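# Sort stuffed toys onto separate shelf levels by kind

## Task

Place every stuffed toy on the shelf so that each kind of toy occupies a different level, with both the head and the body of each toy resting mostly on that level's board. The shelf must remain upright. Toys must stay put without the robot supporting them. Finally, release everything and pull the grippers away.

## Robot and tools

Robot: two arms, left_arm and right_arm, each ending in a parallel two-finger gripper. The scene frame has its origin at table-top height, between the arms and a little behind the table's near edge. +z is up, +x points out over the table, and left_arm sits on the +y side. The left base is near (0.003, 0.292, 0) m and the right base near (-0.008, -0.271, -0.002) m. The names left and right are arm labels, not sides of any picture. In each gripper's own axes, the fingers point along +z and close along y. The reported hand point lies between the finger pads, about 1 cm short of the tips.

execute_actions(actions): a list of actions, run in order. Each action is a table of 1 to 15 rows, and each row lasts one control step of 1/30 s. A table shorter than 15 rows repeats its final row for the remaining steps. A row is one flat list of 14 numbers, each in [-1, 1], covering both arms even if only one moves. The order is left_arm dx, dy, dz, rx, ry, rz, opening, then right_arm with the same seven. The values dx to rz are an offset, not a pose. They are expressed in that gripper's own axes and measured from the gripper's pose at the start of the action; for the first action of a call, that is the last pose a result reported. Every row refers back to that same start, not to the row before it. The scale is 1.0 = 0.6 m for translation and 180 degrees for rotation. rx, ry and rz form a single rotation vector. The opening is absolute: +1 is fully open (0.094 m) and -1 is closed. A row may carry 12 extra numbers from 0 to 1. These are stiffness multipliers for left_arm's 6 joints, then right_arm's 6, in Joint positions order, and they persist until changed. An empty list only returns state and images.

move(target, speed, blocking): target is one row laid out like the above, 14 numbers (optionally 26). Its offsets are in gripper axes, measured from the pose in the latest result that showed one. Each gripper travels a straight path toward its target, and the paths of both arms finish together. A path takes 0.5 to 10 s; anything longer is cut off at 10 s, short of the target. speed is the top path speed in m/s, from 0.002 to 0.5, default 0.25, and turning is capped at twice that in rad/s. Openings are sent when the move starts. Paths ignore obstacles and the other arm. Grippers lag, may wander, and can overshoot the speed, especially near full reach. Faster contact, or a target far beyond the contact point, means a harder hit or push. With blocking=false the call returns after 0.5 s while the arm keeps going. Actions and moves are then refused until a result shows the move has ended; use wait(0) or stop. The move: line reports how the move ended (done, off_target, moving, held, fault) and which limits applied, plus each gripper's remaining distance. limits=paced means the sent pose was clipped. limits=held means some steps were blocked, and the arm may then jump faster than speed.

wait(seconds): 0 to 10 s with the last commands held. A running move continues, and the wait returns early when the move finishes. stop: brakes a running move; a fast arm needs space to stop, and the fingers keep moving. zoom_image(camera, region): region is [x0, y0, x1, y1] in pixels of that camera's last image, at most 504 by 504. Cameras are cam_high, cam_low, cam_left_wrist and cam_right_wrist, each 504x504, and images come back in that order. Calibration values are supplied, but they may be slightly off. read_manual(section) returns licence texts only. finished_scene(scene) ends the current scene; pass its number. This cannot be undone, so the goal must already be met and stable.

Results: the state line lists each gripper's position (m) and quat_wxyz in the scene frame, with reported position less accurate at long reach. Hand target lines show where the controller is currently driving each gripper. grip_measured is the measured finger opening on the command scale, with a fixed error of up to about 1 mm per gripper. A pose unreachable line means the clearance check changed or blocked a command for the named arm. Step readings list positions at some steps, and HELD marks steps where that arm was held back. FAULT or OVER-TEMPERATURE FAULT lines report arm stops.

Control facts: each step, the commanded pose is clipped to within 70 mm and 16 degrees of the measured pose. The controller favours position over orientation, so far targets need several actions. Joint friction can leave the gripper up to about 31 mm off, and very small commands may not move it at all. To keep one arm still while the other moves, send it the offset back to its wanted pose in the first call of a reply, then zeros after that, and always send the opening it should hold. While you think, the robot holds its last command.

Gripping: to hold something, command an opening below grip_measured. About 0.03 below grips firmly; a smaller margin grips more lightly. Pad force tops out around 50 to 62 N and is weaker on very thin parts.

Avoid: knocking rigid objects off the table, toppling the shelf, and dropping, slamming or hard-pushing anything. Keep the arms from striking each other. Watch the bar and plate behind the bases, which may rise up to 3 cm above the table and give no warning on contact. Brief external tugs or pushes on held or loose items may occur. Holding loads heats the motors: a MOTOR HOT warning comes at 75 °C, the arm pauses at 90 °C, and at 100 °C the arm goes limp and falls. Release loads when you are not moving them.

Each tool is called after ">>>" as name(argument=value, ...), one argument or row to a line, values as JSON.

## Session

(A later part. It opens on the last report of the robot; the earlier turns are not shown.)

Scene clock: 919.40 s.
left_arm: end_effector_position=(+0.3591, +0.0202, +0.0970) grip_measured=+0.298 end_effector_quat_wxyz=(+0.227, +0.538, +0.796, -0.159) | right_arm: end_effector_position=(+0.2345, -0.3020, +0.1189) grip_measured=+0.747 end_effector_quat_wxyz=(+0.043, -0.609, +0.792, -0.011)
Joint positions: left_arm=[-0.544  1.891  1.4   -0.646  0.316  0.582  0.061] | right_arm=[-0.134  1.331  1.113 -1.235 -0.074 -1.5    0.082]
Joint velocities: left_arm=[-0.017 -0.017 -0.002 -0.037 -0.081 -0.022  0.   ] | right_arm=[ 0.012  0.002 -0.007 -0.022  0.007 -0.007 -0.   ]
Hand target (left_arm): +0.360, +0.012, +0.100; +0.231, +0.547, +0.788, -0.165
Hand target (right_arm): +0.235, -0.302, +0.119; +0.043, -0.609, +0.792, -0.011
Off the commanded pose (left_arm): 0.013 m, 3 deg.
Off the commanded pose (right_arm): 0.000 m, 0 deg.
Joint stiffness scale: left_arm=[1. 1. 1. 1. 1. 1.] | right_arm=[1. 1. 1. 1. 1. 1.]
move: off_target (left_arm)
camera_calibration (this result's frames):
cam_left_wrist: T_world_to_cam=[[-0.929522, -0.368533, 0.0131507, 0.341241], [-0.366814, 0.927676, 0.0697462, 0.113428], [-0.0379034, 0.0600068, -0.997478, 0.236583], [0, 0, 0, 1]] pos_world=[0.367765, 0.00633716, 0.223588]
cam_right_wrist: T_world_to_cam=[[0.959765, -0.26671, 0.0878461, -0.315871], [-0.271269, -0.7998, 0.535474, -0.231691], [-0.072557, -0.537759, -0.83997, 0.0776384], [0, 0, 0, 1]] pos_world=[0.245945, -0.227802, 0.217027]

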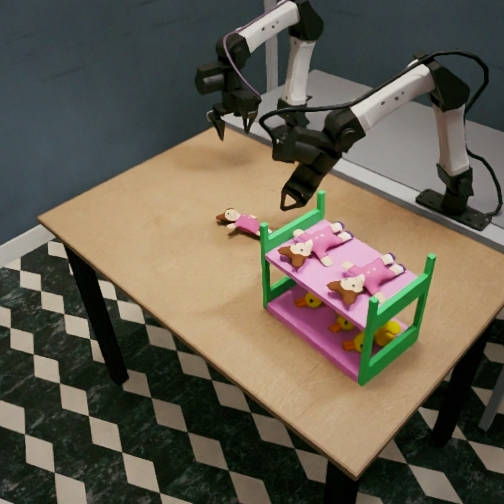

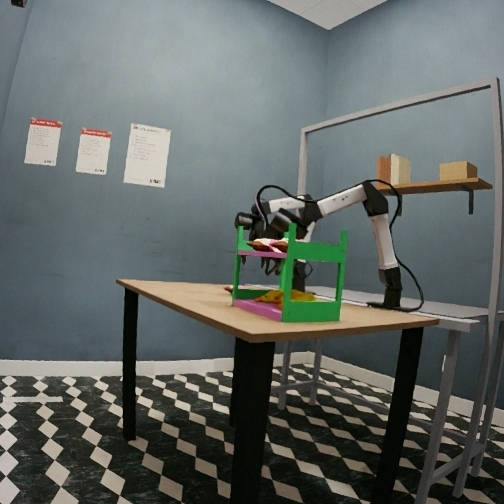

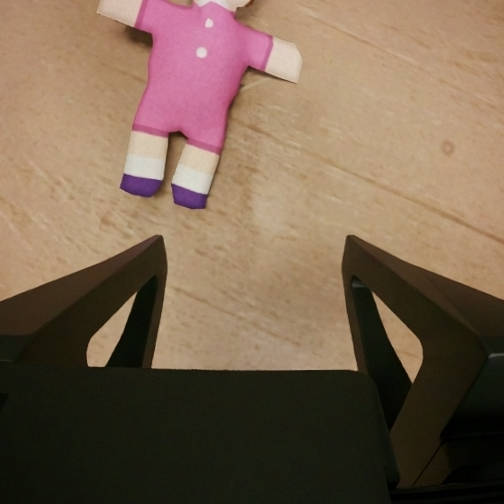

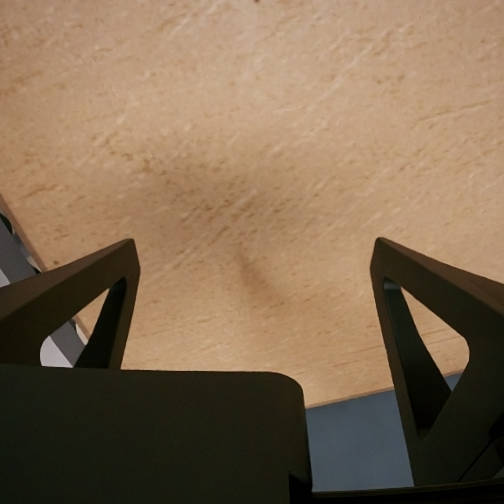

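>>> move(
  target=[-0.066,0.056,0.198,0.033,0,0.052,0.78, 0,0,0,0,0,0,0.75],
  speed=0.17,
)

Scene clock: 935.40 s.
left_arm: end_effector_position=(+0.4275, -0.0485, +0.0164) grip_measured=+0.778 end_effector_quat_wxyz=(+0.208, +0.603, +0.751, -0.173) | right_arm: end_effector_position=(+0.2345, -0.3020, +0.1189) grip_measured=+0.747 end_effector_quat_wxyz=(+0.043, -0.609, +0.792, -0.011)
Joint positions: left_arm=[-0.57   2.395  1.867 -0.67   0.366  0.719  0.084] | right_arm=[-0.134  1.331  1.113 -1.235 -0.074 -1.5    0.082]
Joint velocities: left_arm=[-0.032 -0.007 -0.002 -0.037 -0.051  0.007 -0.   ] | right_arm=[-0.002  0.007 -0.002  0.022 -0.051  0.051 -0.001]
Hand target (left_arm): +0.425, -0.059, +0.019; +0.211, +0.613, +0.740, -0.180
Hand target (right_arm): +0.235, -0.302, +0.119; +0.043, -0.609, +0.792, -0.011
Off the commanded pose (left_arm): 0.009 m, 2 deg.
Off the commanded pose (right_arm): 0.000 m, 0 deg.
Joint stiffness scale: left_arm=[1. 1. 1. 1. 1. 1.] | right_arm=[1. 1. 1. 1. 1. 1.]
move: done
camera_calibration (this result's frames):
cam_left_wrist: T_world_to_cam=[[-0.977362, -0.211121, 0.0138396, 0.408714], [-0.209258, 0.974244, 0.0840189, 0.142563], [-0.0312213, 0.0792208, -0.996368, 0.161003], [0, 0, 0, 1]] pos_world=[0.434321, -0.0653578, 0.142784]
cam_right_wrist: T_world_to_cam=[[0.959765, -0.26671, 0.0878461, -0.315871], [-0.271269, -0.7998, 0.535474, -0.231691], [-0.072557, -0.537759, -0.83997, 0.0776384], [0, 0, 0, 1]] pos_world=[0.245945, -0.227802, 0.217027]

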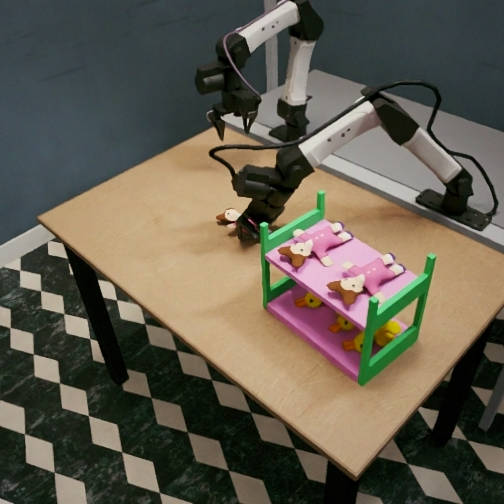

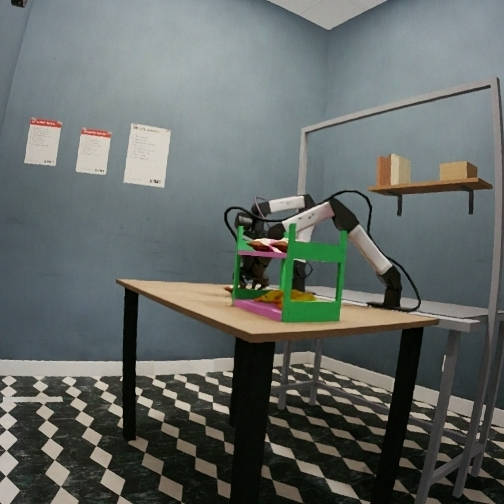

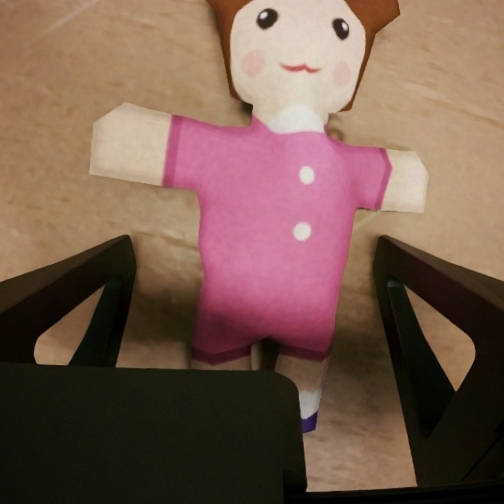

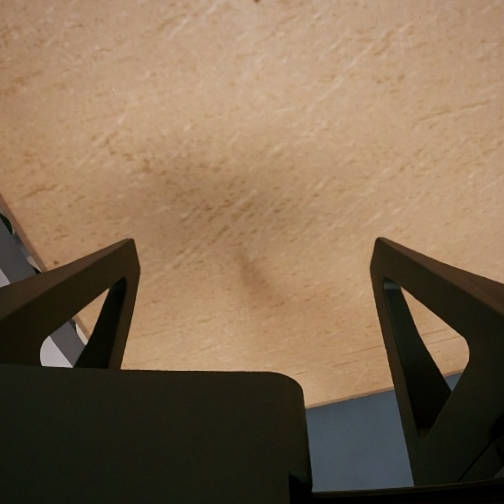

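>>> execute_actions(
  actions=[
    [[0.005,-0.008,0.008,0,0,0,0.7, 0,0,0,0,0,0,0.75],[0.008,-0.012,0.013,0,0,0,0.6, 0,0,0,0,0,0,0.75],[0.008,-0.012,0.013,0,0,0,0.5, 0,0,0,0,0,0,0.75],[0.008,-0.012,0.013,0,0,0,0.4, 0,0,0,0,0,0,0.75],[0.008,-0.012,0.013,0,0,0,0.3, 0,0,0,0,0,0,0.75],[0.008,-0.012,0.013,0,0,0,-0.46, 0,0,0,0,0,0,0.75]],
  ],
)

Scene clock: 944.43 s.
left_arm: end_effector_position=(+0.4282, -0.0499, +0.0121) grip_measured=-0.456 end_effector_quat_wxyz=(+0.216, +0.603, +0.748, -0.173) | right_arm: end_effector_position=(+0.2345, -0.3020, +0.1189) grip_measured=+0.747 end_effector_quat_wxyz=(+0.043, -0.609, +0.792, -0.011)
Joint positions: left_arm=[-0.571  2.393  1.839 -0.628  0.367  0.719  0.026] | right_arm=[-0.134  1.331  1.113 -1.235 -0.074 -1.5    0.082]
Joint velocities: left_arm=[ 0.002 -0.007 -0.002 -0.037 -0.037  0.007 -0.   ] | right_arm=[-0.017  0.007 -0.022  0.007 -0.022 -0.022 -0.001]
Hand target (left_arm): +0.421, -0.050, +0.007; +0.207, +0.603, +0.751, -0.172
Hand target (right_arm): +0.235, -0.302, +0.119; +0.043, -0.609, +0.792, -0.011
Off the commanded pose (left_arm): 0.009 m, 1 deg.
Off the commanded pose (right_arm): 0.000 m, 0 deg.
Joint stiffness scale: left_arm=[1. 1. 1. 1. 1. 1.] | right_arm=[1. 1. 1. 1. 1. 1.]
Step readings (end_effector_position):
0: left_arm (+0.4273, -0.0484, +0.0163) | right_arm (+0.2345, -0.3020, +0.1189)
1: left_arm (+0.4271, -0.0483, +0.0155) | right_arm (+0.2345, -0.3020, +0.1189)
2: left_arm (+0.4267, -0.0481, +0.0138) | right_arm (+0.2345, -0.3020, +0.1189)
4: left_arm (+0.4274, -0.0485, +0.0123) | right_arm (+0.2345, -0.3020, +0.1189)
8: left_arm (+0.4278, -0.0496, +0.0119) | right_arm (+0.2345, -0.3020, +0.1189)
15: end_effector_position above
camera_calibration (this result's frames):
cam_left_wrist: T_world_to_cam=[[-0.97762, -0.210354, 0.00328961, 0.40946], [-0.209585, 0.975168, 0.0715657, 0.144708], [-0.018262, 0.0692746, -0.99743, 0.150794], [0, 0, 0, 1]] pos_world=[0.433378, -0.0654294, 0.138703]
cam_right_wrist: T_world_to_cam=[[0.959765, -0.26671, 0.0878461, -0.315871], [-0.271269, -0.7998, 0.535474, -0.231691], [-0.072557, -0.537759, -0.83997, 0.0776384], [0, 0, 0, 1]] pos_world=[0.245945, -0.227802, 0.217027]

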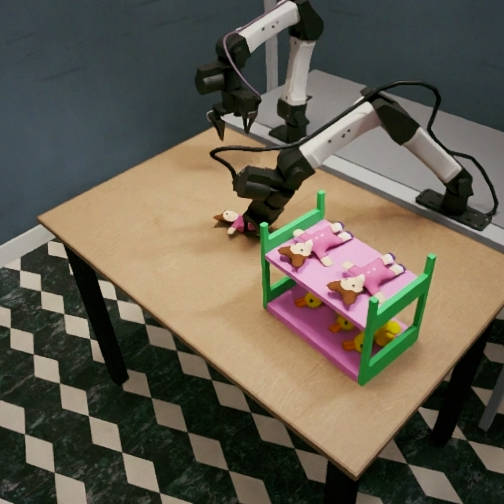

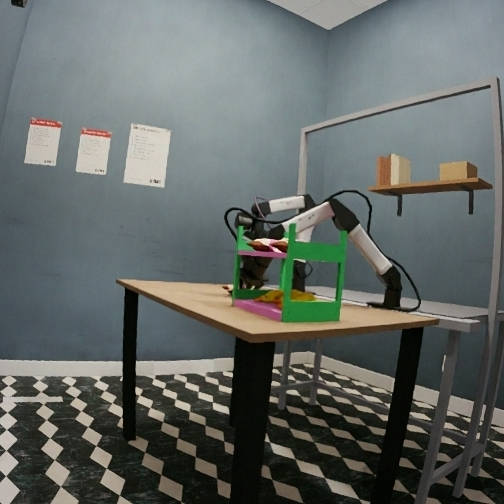

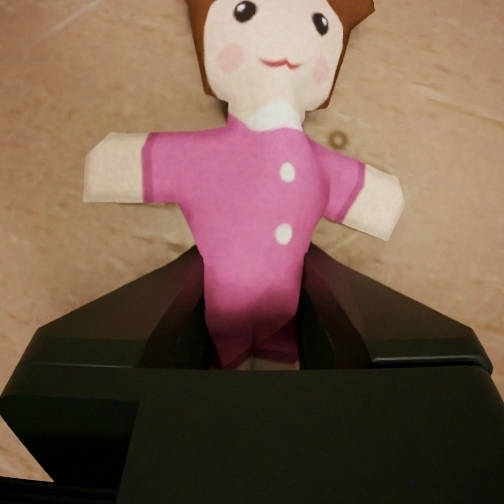

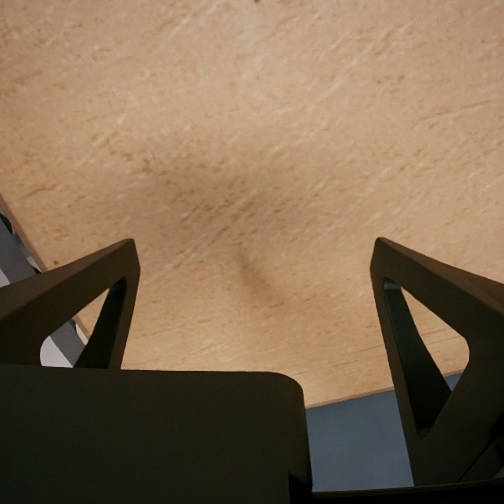

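>>> move(
  target=[-0.127,-0.013,-0.496,-0.148,-0.020,-0.220,-0.47, 0,0,0,0,0,0,0.75],
  speed=0.3,
)

Scene clock: 973.60 s.
left_arm: end_effector_position=(+0.3972, +0.0507, +0.2955) grip_measured=-0.467 end_effector_quat_wxyz=(+0.287, +0.245, +0.923, -0.079) | right_arm: end_effector_position=(+0.2345, -0.3020, +0.1189) grip_measured=+0.747 end_effector_quat_wxyz=(+0.043, -0.609, +0.792, -0.011)
Joint positions: left_arm=[-0.586  1.955  2.267 -1.301 -0.045 -0.039  0.025] | right_arm=[-0.134  1.331  1.113 -1.235 -0.074 -1.5    0.082]
Joint velocities: left_arm=[-0.012  0.007 -0.002 -0.081 -0.022  0.022  0.   ] | right_arm=[-0.017  0.002 -0.002 -0.022 -0.022 -0.007 -0.   ]
Hand target (left_arm): +0.398, +0.044, +0.304; +0.301, +0.245, +0.918, -0.083
Hand target (right_arm): +0.235, -0.302, +0.119; +0.043, -0.609, +0.792, -0.011
Off the commanded pose (left_arm): 0.015 m, 1 deg.
Off the commanded pose (right_arm): 0.000 m, 0 deg.
Joint stiffness scale: left_arm=[1. 1. 1. 1. 1. 1.] | right_arm=[1. 1. 1. 1. 1. 1.]
move: off_target (left_arm)
camera_calibration (this result's frames):
cam_left_wrist: T_world_to_cam=[[-0.500307, -0.865783, 0.0105998, 0.24083], [-0.865398, 0.500404, 0.0261195, 0.317847], [-0.027918, 0.00389477, -0.999603, 0.433768], [0, 0, 0, 1]] pos_world=[0.407663, 0.0477651, 0.422741]
cam_right_wrist: T_world_to_cam=[[0.959765, -0.26671, 0.0878461, -0.315871], [-0.271269, -0.7998, 0.535474, -0.231691], [-0.072557, -0.537759, -0.83997, 0.0776384], [0, 0, 0, 1]] pos_world=[0.245945, -0.227802, 0.217027]

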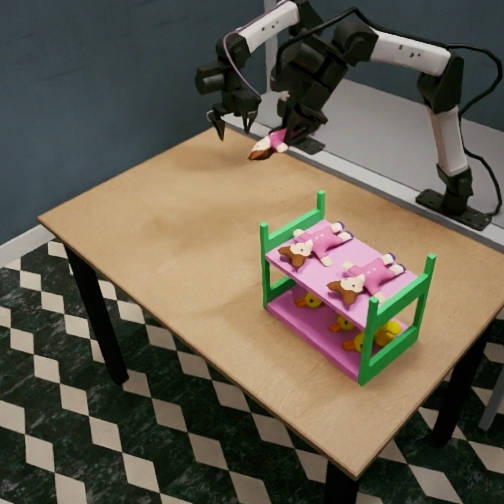

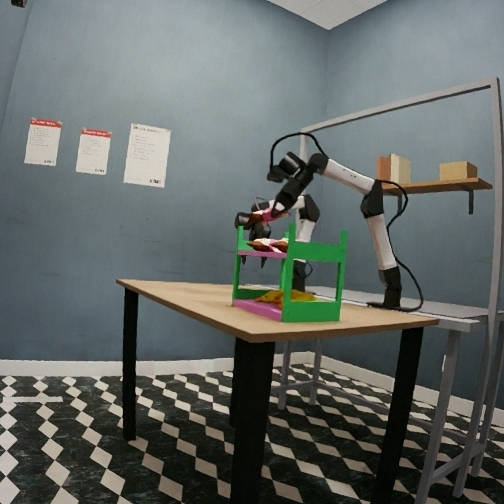

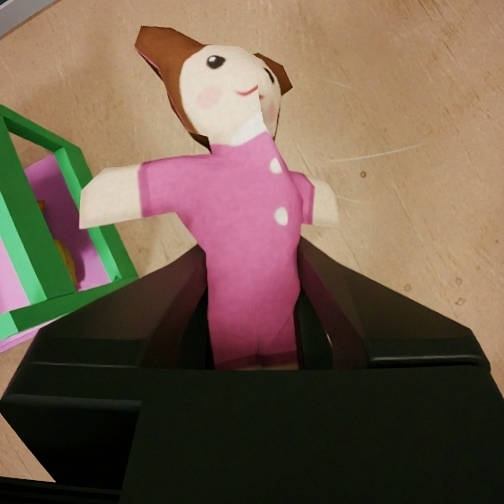

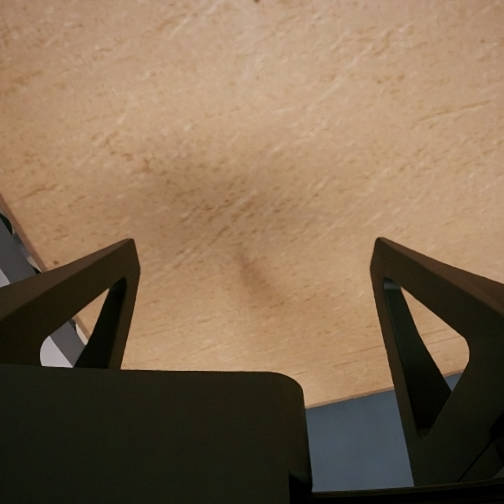

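>>> move(
  target=[0.047,0.478,-0.032,-0.085,-0.030,-0.109,-0.47, 0,0,0,0,0,0,0.75],
  speed=0.3,
)

Scene clock: 991.00 s.
left_arm: end_effector_position=(+0.5096, +0.3201, +0.2839) grip_measured=-0.467 end_effector_quat_wxyz=(+0.327, +0.028, +0.945, -0.016) | right_arm: end_effector_position=(+0.2345, -0.3020, +0.1189) grip_measured=+0.747 end_effector_quat_wxyz=(+0.043, -0.609, +0.792, -0.011)
Joint positions: left_arm=[ 0.052  2.054  2.347 -1.21   0.06   0.109  0.025] | right_arm=[-0.134  1.331  1.113 -1.235 -0.074 -1.5    0.082]
Joint velocities: left_arm=[-0.017  0.002  0.027 -0.007 -0.007  0.037 -0.001] | right_arm=[-0.017 -0.007 -0.002 -0.007  0.007 -0.095 -0.   ]
Hand target (left_arm): +0.514, +0.314, +0.292; +0.341, +0.039, +0.939, -0.020
Hand target (right_arm): +0.235, -0.302, +0.119; +0.043, -0.609, +0.792, -0.011
Off the commanded pose (left_arm): 0.011 m, 2 deg.
Off the commanded pose (right_arm): 0.000 m, 0 deg.
Joint stiffness scale: left_arm=[1. 1. 1. 1. 1. 1.] | right_arm=[1. 1. 1. 1. 1. 1.]
move: off_target (left_arm)
camera_calibration (this result's frames):
cam_left_wrist: T_world_to_cam=[[-0.0669186, -0.997636, 0.0156402, 0.350361], [-0.997187, 0.0663417, -0.0348822, 0.503995], [0.0337622, -0.0179304, -0.999269, 0.399654], [0, 0, 0, 1]] pos_world=[0.512529, 0.323263, 0.411463]
cam_right_wrist: T_world_to_cam=[[0.959765, -0.26671, 0.0878461, -0.315871], [-0.271269, -0.7998, 0.535474, -0.231691], [-0.072557, -0.537759, -0.83997, 0.0776384], [0, 0, 0, 1]] pos_world=[0.245945, -0.227802, 0.217027]

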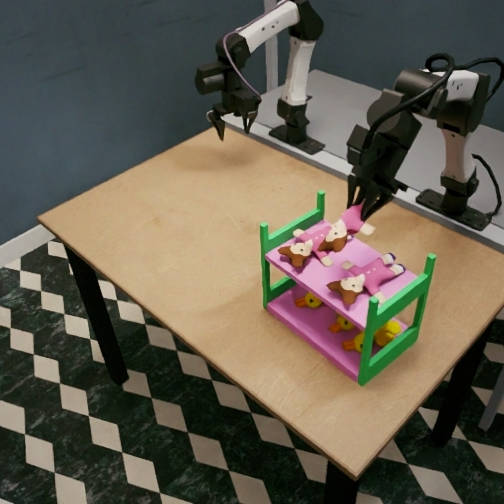

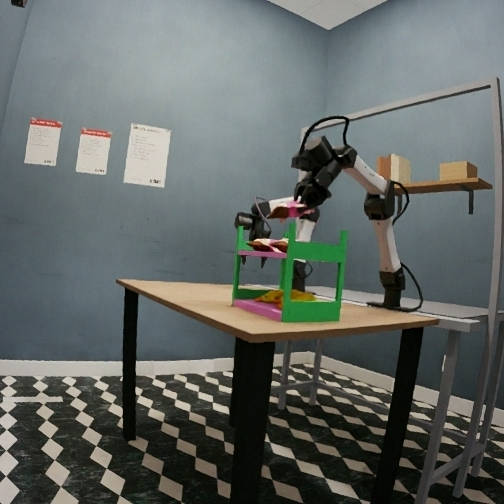

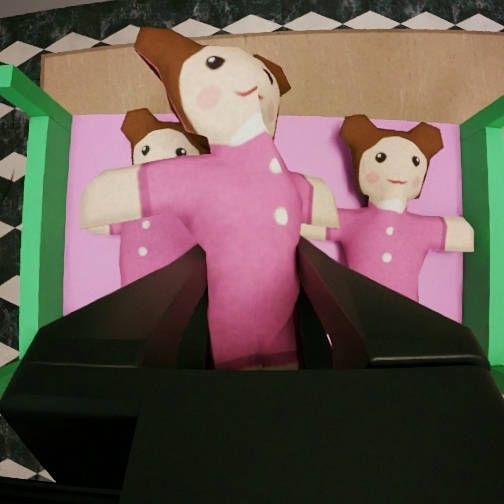

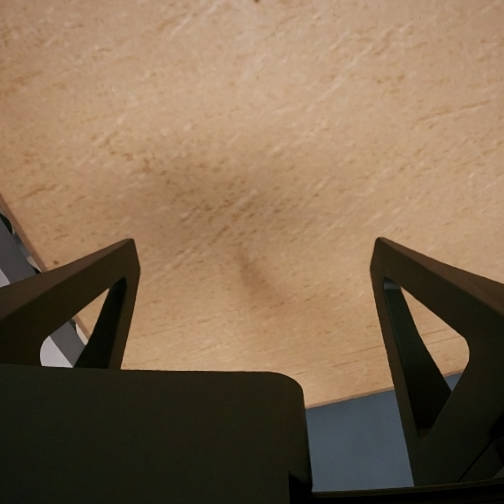

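>>> move(
  target=[0.086,-0.034,0.110,0.01,0,0.013,-0.47, 0,0,0,0,0,0,0.75],
  speed=0.14,
)

Scene clock: 1002.03 s.
left_arm: end_effector_position=(+0.5068, +0.3078, +0.1869) grip_measured=-0.467 end_effector_quat_wxyz=(+0.302, +0.040, +0.952, -0.020) | right_arm: end_effector_position=(+0.2345, -0.3020, +0.1189) grip_measured=+0.747 end_effector_quat_wxyz=(+0.043, -0.609, +0.792, -0.011)
Joint positions: left_arm=[ 0.034  1.942  1.806 -0.835  0.061  0.115  0.025] | right_arm=[-0.134  1.331  1.113 -1.235 -0.074 -1.5    0.082]
Joint velocities: left_arm=[-0.002 -0.012 -0.002 -0.007  0.007 -0.037 -0.   ] | right_arm=[-0.002  0.007 -0.017  0.007  0.007 -0.037 -0.   ]
Hand target (left_arm): +0.509, +0.299, +0.200; +0.326, +0.053, +0.944, -0.024
Hand target (right_arm): +0.235, -0.302, +0.119; +0.043, -0.609, +0.792, -0.011
Off the commanded pose (left_arm): 0.016 m, 3 deg.
Off the commanded pose (right_arm): 0.000 m, 0 deg.
Joint stiffness scale: left_arm=[1. 1. 1. 1. 1. 1.] | right_arm=[1. 1. 1. 1. 1. 1.]
move: off_target (left_arm)
camera_calibration (this result's frames):
cam_left_wrist: T_world_to_cam=[[-0.0908068, -0.995683, 0.0192111, 0.350241], [-0.995693, 0.0911358, 0.0170074, 0.480617], [-0.0186848, -0.017584, -0.999671, 0.329158], [0, 0, 0, 1]] pos_world=[0.516501, 0.310715, 0.314147]
cam_right_wrist: T_world_to_cam=[[0.959765, -0.26671, 0.0878461, -0.315871], [-0.271269, -0.7998, 0.535474, -0.231691], [-0.072557, -0.537759, -0.83997, 0.0776384], [0, 0, 0, 1]] pos_world=[0.245945, -0.227802, 0.217027]

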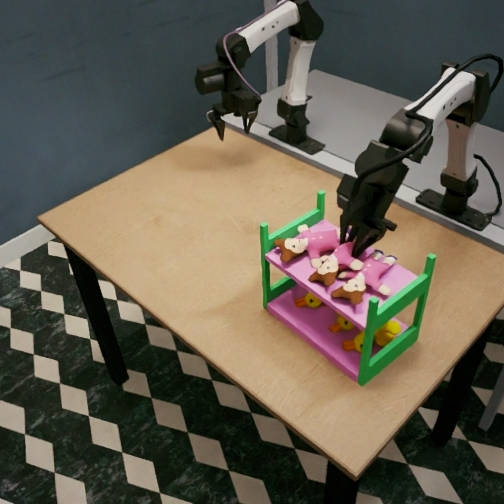

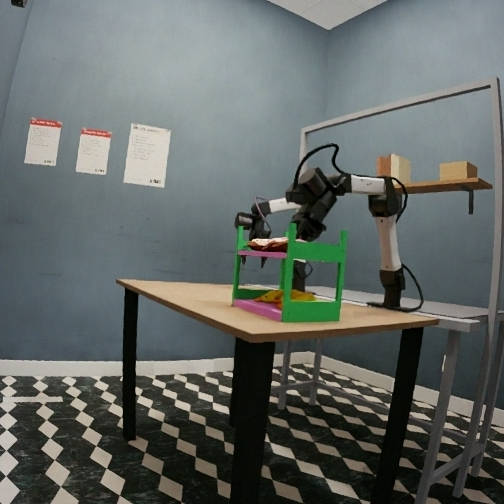

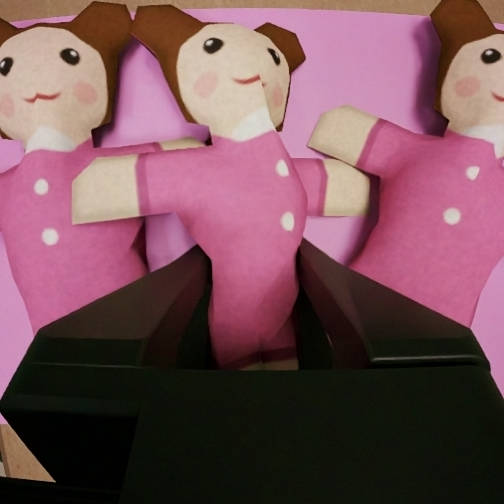

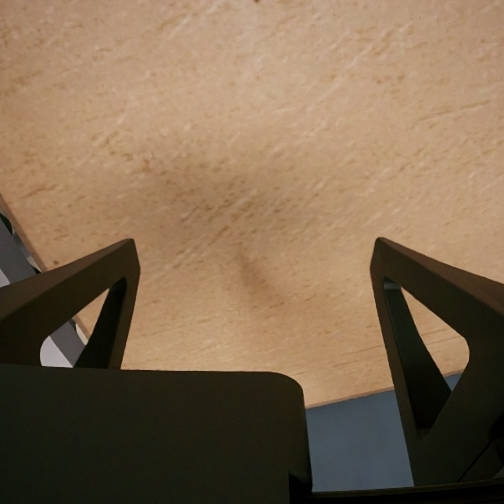

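>>> execute_actions(
  actions=[
    [[0,0,0,0,0,0,-0.3, 0,0,0,0,0,0,0.75],[0,0,0,0,0,0,-0.15, 0,0,0,0,0,0,0.75],[0,0,0,0,0,0,0.0, 0,0,0,0,0,0,0.75],[0,0,0,0,0,0,0.1, 0,0,0,0,0,0,0.75]],
  ],
)

>>> move(
  target=[-0.03,0,-0.2,0,0,0,0.1, 0,0,0,0,0,0,0.75],
  speed=0.22,
)

>>> zoom_image(
  camera="cam_high",
  region=[250,180,450,380],
)

Scene clock: 1010.70 s.
left_arm: end_effector_position=(+0.5068, +0.3078, +0.1868) grip_measured=+0.098 end_effector_quat_wxyz=(+0.301, +0.040, +0.952, -0.020) | right_arm: end_effector_position=(+0.2345, -0.3020, +0.1189) grip_measured=+0.747 end_effector_quat_wxyz=(+0.043, -0.609, +0.792, -0.011)
Joint positions: left_arm=[ 0.034  1.942  1.806 -0.835  0.061  0.115  0.052] | right_arm=[-0.134  1.331  1.113 -1.235 -0.074 -1.5    0.082]
Joint velocities: left_arm=[ 0.002 -0.002 -0.002 -0.066 -0.051  0.007  0.   ] | right_arm=[-0.002  0.002 -0.002 -0.037 -0.037 -0.022  0.   ]
Hand target (left_arm): +0.507, +0.308, +0.187; +0.302, +0.040, +0.952, -0.020
Hand target (right_arm): +0.235, -0.302, +0.119; +0.043, -0.609, +0.792, -0.011
Off the commanded pose (left_arm): 0.000 m, 0 deg.
Off the commanded pose (right_arm): 0.000 m, 0 deg.
Joint stiffness scale: left_arm=[1. 1. 1. 1. 1. 1.] | right_arm=[1. 1. 1. 1. 1. 1.]
Step readings (end_effector_position):
0: left_arm (+0.5071, +0.3078, +0.1870) | right_arm (+0.2345, -0.3020, +0.1189)
1: left_arm (+0.5069, +0.3078, +0.1869) | right_arm (+0.2345, -0.3020, +0.1189)
2: left_arm (+0.5068, +0.3078, +0.1868) | right_arm (+0.2345, -0.3020, +0.1189)
4: left_arm (+0.5068, +0.3078, +0.1868) | right_arm (+0.2345, -0.3020, +0.1189)
8: left_arm (+0.5068, +0.3078, +0.1868) | right_arm (+0.2345, -0.3020, +0.1189)
15: end_effector_position above
camera_calibration (this result's frames):
cam_left_wrist: T_world_to_cam=[[-0.0908109, -0.995682, 0.0192612, 0.350222], [-0.995686, 0.0911476, 0.0173853, 0.480464], [-0.0190658, -0.0175993, -0.999663, 0.3293], [0, 0, 0, 1]] pos_world=[0.516473, 0.310712, 0.31409]
cam_right_wrist: T_world_to_cam=[[0.959765, -0.26671, 0.0878461, -0.315871], [-0.271269, -0.7998, 0.535474, -0.231691], [-0.072557, -0.537759, -0.83997, 0.0776384], [0, 0, 0, 1]] pos_world=[0.245945, -0.227802, 0.217027]

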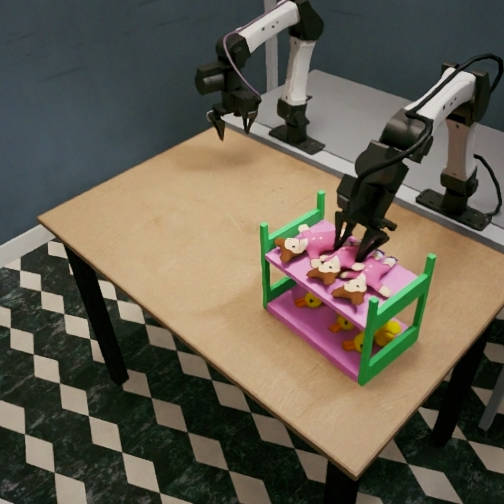

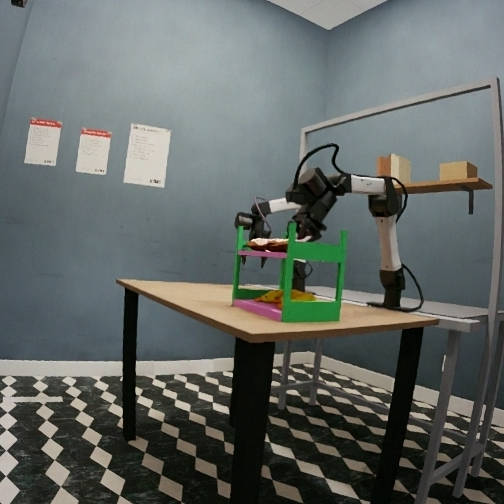

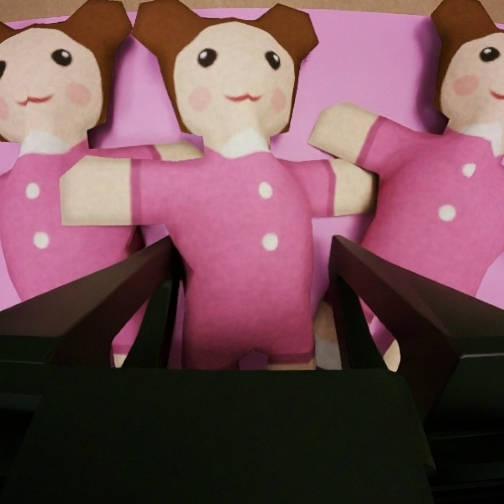

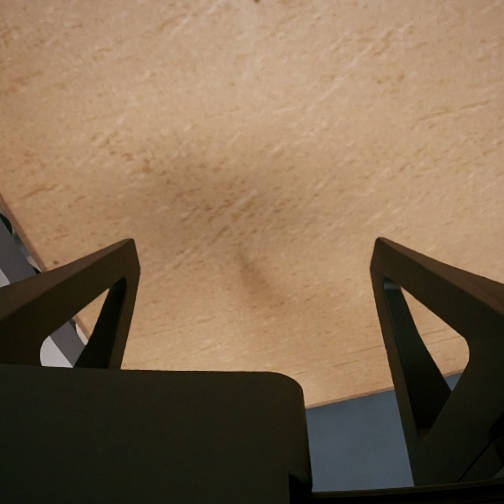

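Scene clock: 1012.00 s.
left_arm: end_effector_position=(+0.4504, +0.3127, +0.2872) grip_measured=+0.098 end_effector_quat_wxyz=(+0.293, +0.038, +0.955, -0.019) | right_arm: end_effector_position=(+0.2345, -0.3020, +0.1189) grip_measured=+0.747 end_effector_quat_wxyz=(+0.043, -0.609, +0.792, -0.011)
Joint positions: left_arm=[ 0.043  1.857  2.124 -1.257  0.061  0.12   0.052] | right_arm=[-0.134  1.331  1.113 -1.235 -0.074 -1.5    0.082]
Joint velocities: left_arm=[ 0.012 -0.007 -0.002  0.007  0.037 -0.022 -0.001] | right_arm=[-0.017 -0.007  0.002 -0.037 -0.037 -0.037 -0.001]
Hand target (left_arm): +0.451, +0.315, +0.295; +0.302, +0.040, +0.952, -0.020
Hand target (right_arm): +0.235, -0.302, +0.119; +0.043, -0.609, +0.792, -0.011
Off the commanded pose (left_arm): 0.009 m, 1 deg.
Off the commanded pose (right_arm): 0.000 m, 0 deg.
Joint stiffness scale: left_arm=[1. 1. 1. 1. 1. 1.] | right_arm=[1. 1. 1. 1. 1. 1.]
move: done
camera_calibration (this result's frames):
cam_left_wrist: T_world_to_cam=[[-0.085968, -0.996116, 0.0190392, 0.346033], [-0.995587, 0.0866126, 0.0361113, 0.418162], [-0.0376201, -0.0158508, -0.999166, 0.436301], [0, 0, 0, 1]] pos_world=[0.462479, 0.315386, 0.414249]
cam_right_wrist: T_world_to_cam=[[0.959765, -0.26671, 0.0878461, -0.315871], [-0.271269, -0.7998, 0.535474, -0.231691], [-0.072557, -0.537759, -0.83997, 0.0776384], [0, 0, 0, 1]] pos_world=[0.245945, -0.227802, 0.217027]

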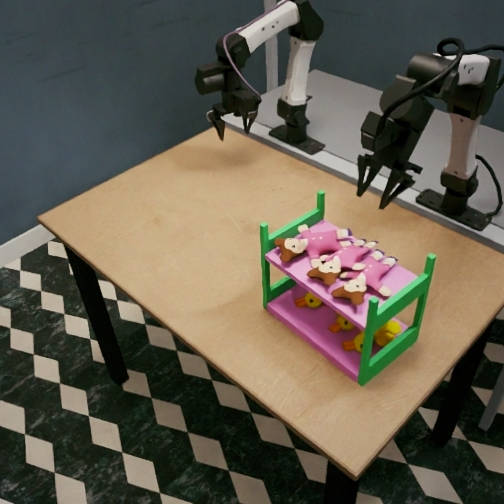

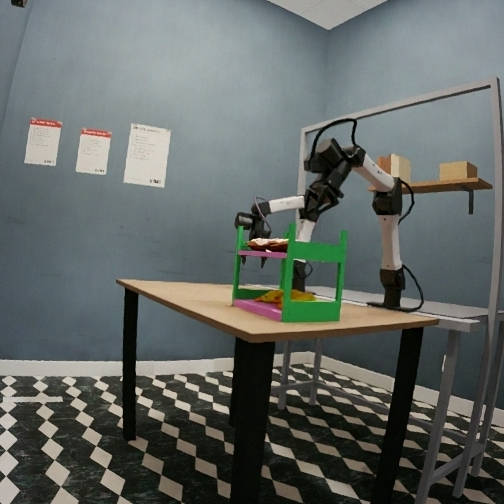

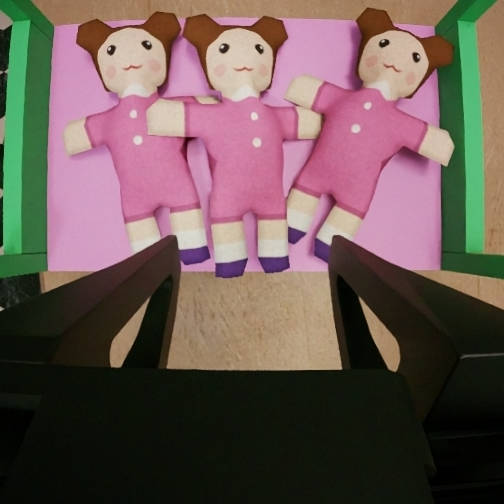

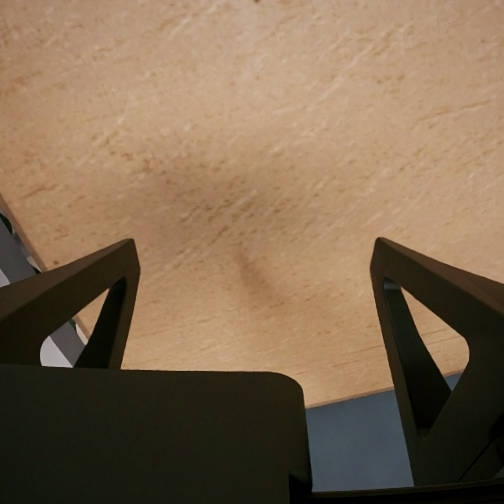

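Region (250, 180, 450, 380) of cam_high's 504x504 image, scaled by 2.520, with more detail than that image has.

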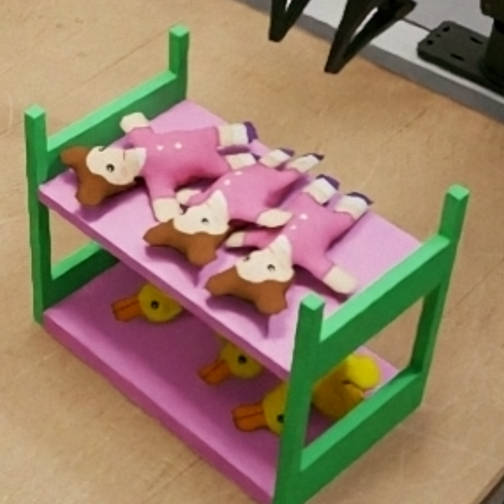

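All toys are on the boards. Moving the left arm clear.

>>> move(
  target=[0.22,0,-0.13,0,0,0,0.3, 0,0,0,0,0,0,0.75],
  speed=0.3,
)

Scene clock: 1017.80 s.
left_arm: end_effector_position=(+0.2986, +0.3274, +0.2792) grip_measured=+0.298 end_effector_quat_wxyz=(+0.291, +0.035, +0.956, -0.016) | right_arm: end_effector_position=(+0.2345, -0.3020, +0.1189) grip_measured=+0.747 end_effector_quat_wxyz=(+0.043, -0.609, +0.792, -0.011)
Joint positions: left_arm=[ 0.146  1.275  1.521 -1.245  0.11   0.204  0.061] | right_arm=[-0.134  1.331  1.113 -1.235 -0.074 -1.5    0.082]
Joint velocities: left_arm=[ 0.007 -0.007 -0.017 -0.007  0.051  0.007  0.   ] | right_arm=[-0.032 -0.017  0.007 -0.066  0.051 -0.051  0.   ]
Hand target (left_arm): +0.298, +0.328, +0.277; +0.292, +0.037, +0.955, -0.020
Hand target (right_arm): +0.235, -0.302, +0.119; +0.043, -0.609, +0.792, -0.011
Off the commanded pose (left_arm): 0.003 m, 0 deg.
Off the commanded pose (right_arm): 0.000 m, 0 deg.
Joint stiffness scale: left_arm=[1. 1. 1. 1. 1. 1.] | right_arm=[1. 1. 1. 1. 1. 1.]
move: done
camera_calibration (this result's frames):
cam_left_wrist: T_world_to_cam=[[-0.0796451, -0.996713, 0.0148301, 0.347325], [-0.995983, 0.08018, 0.0398716, 0.267245], [-0.0409296, -0.011595, -0.999095, 0.422405], [0, 0, 0, 1]] pos_world=[0.311123, 0.329654, 0.406216]
cam_right_wrist: T_world_to_cam=[[0.959765, -0.26671, 0.0878461, -0.315871], [-0.271269, -0.7998, 0.535474, -0.231691], [-0.072557, -0.537759, -0.83997, 0.0776384], [0, 0, 0, 1]] pos_world=[0.245945, -0.227802, 0.217027]

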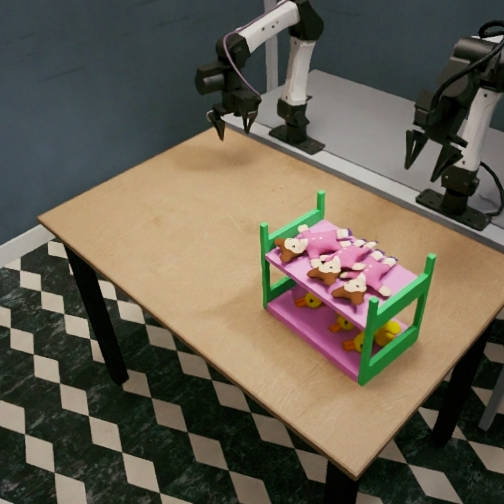

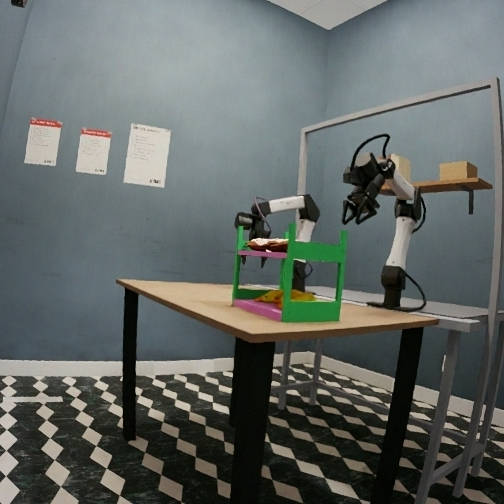

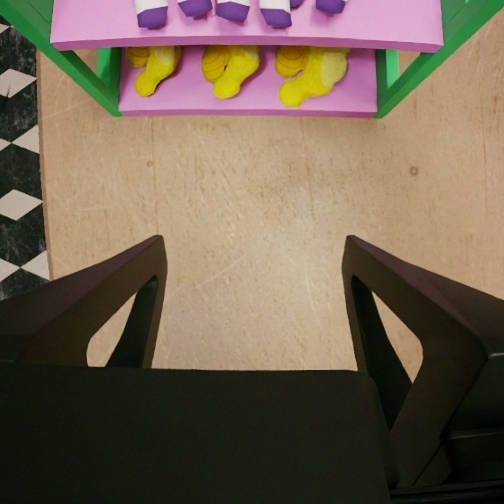

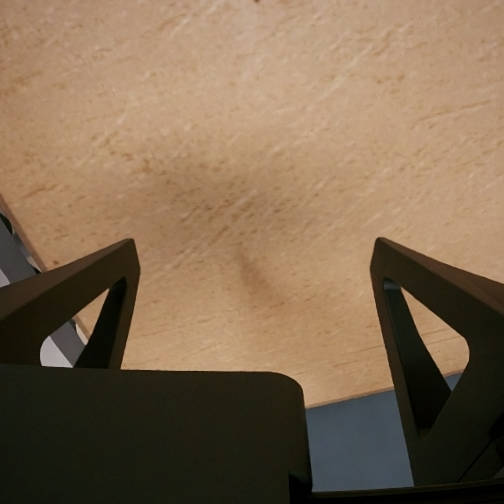

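>>> finished_scene(
  scene=2,
)

The scene is finished: the task was done.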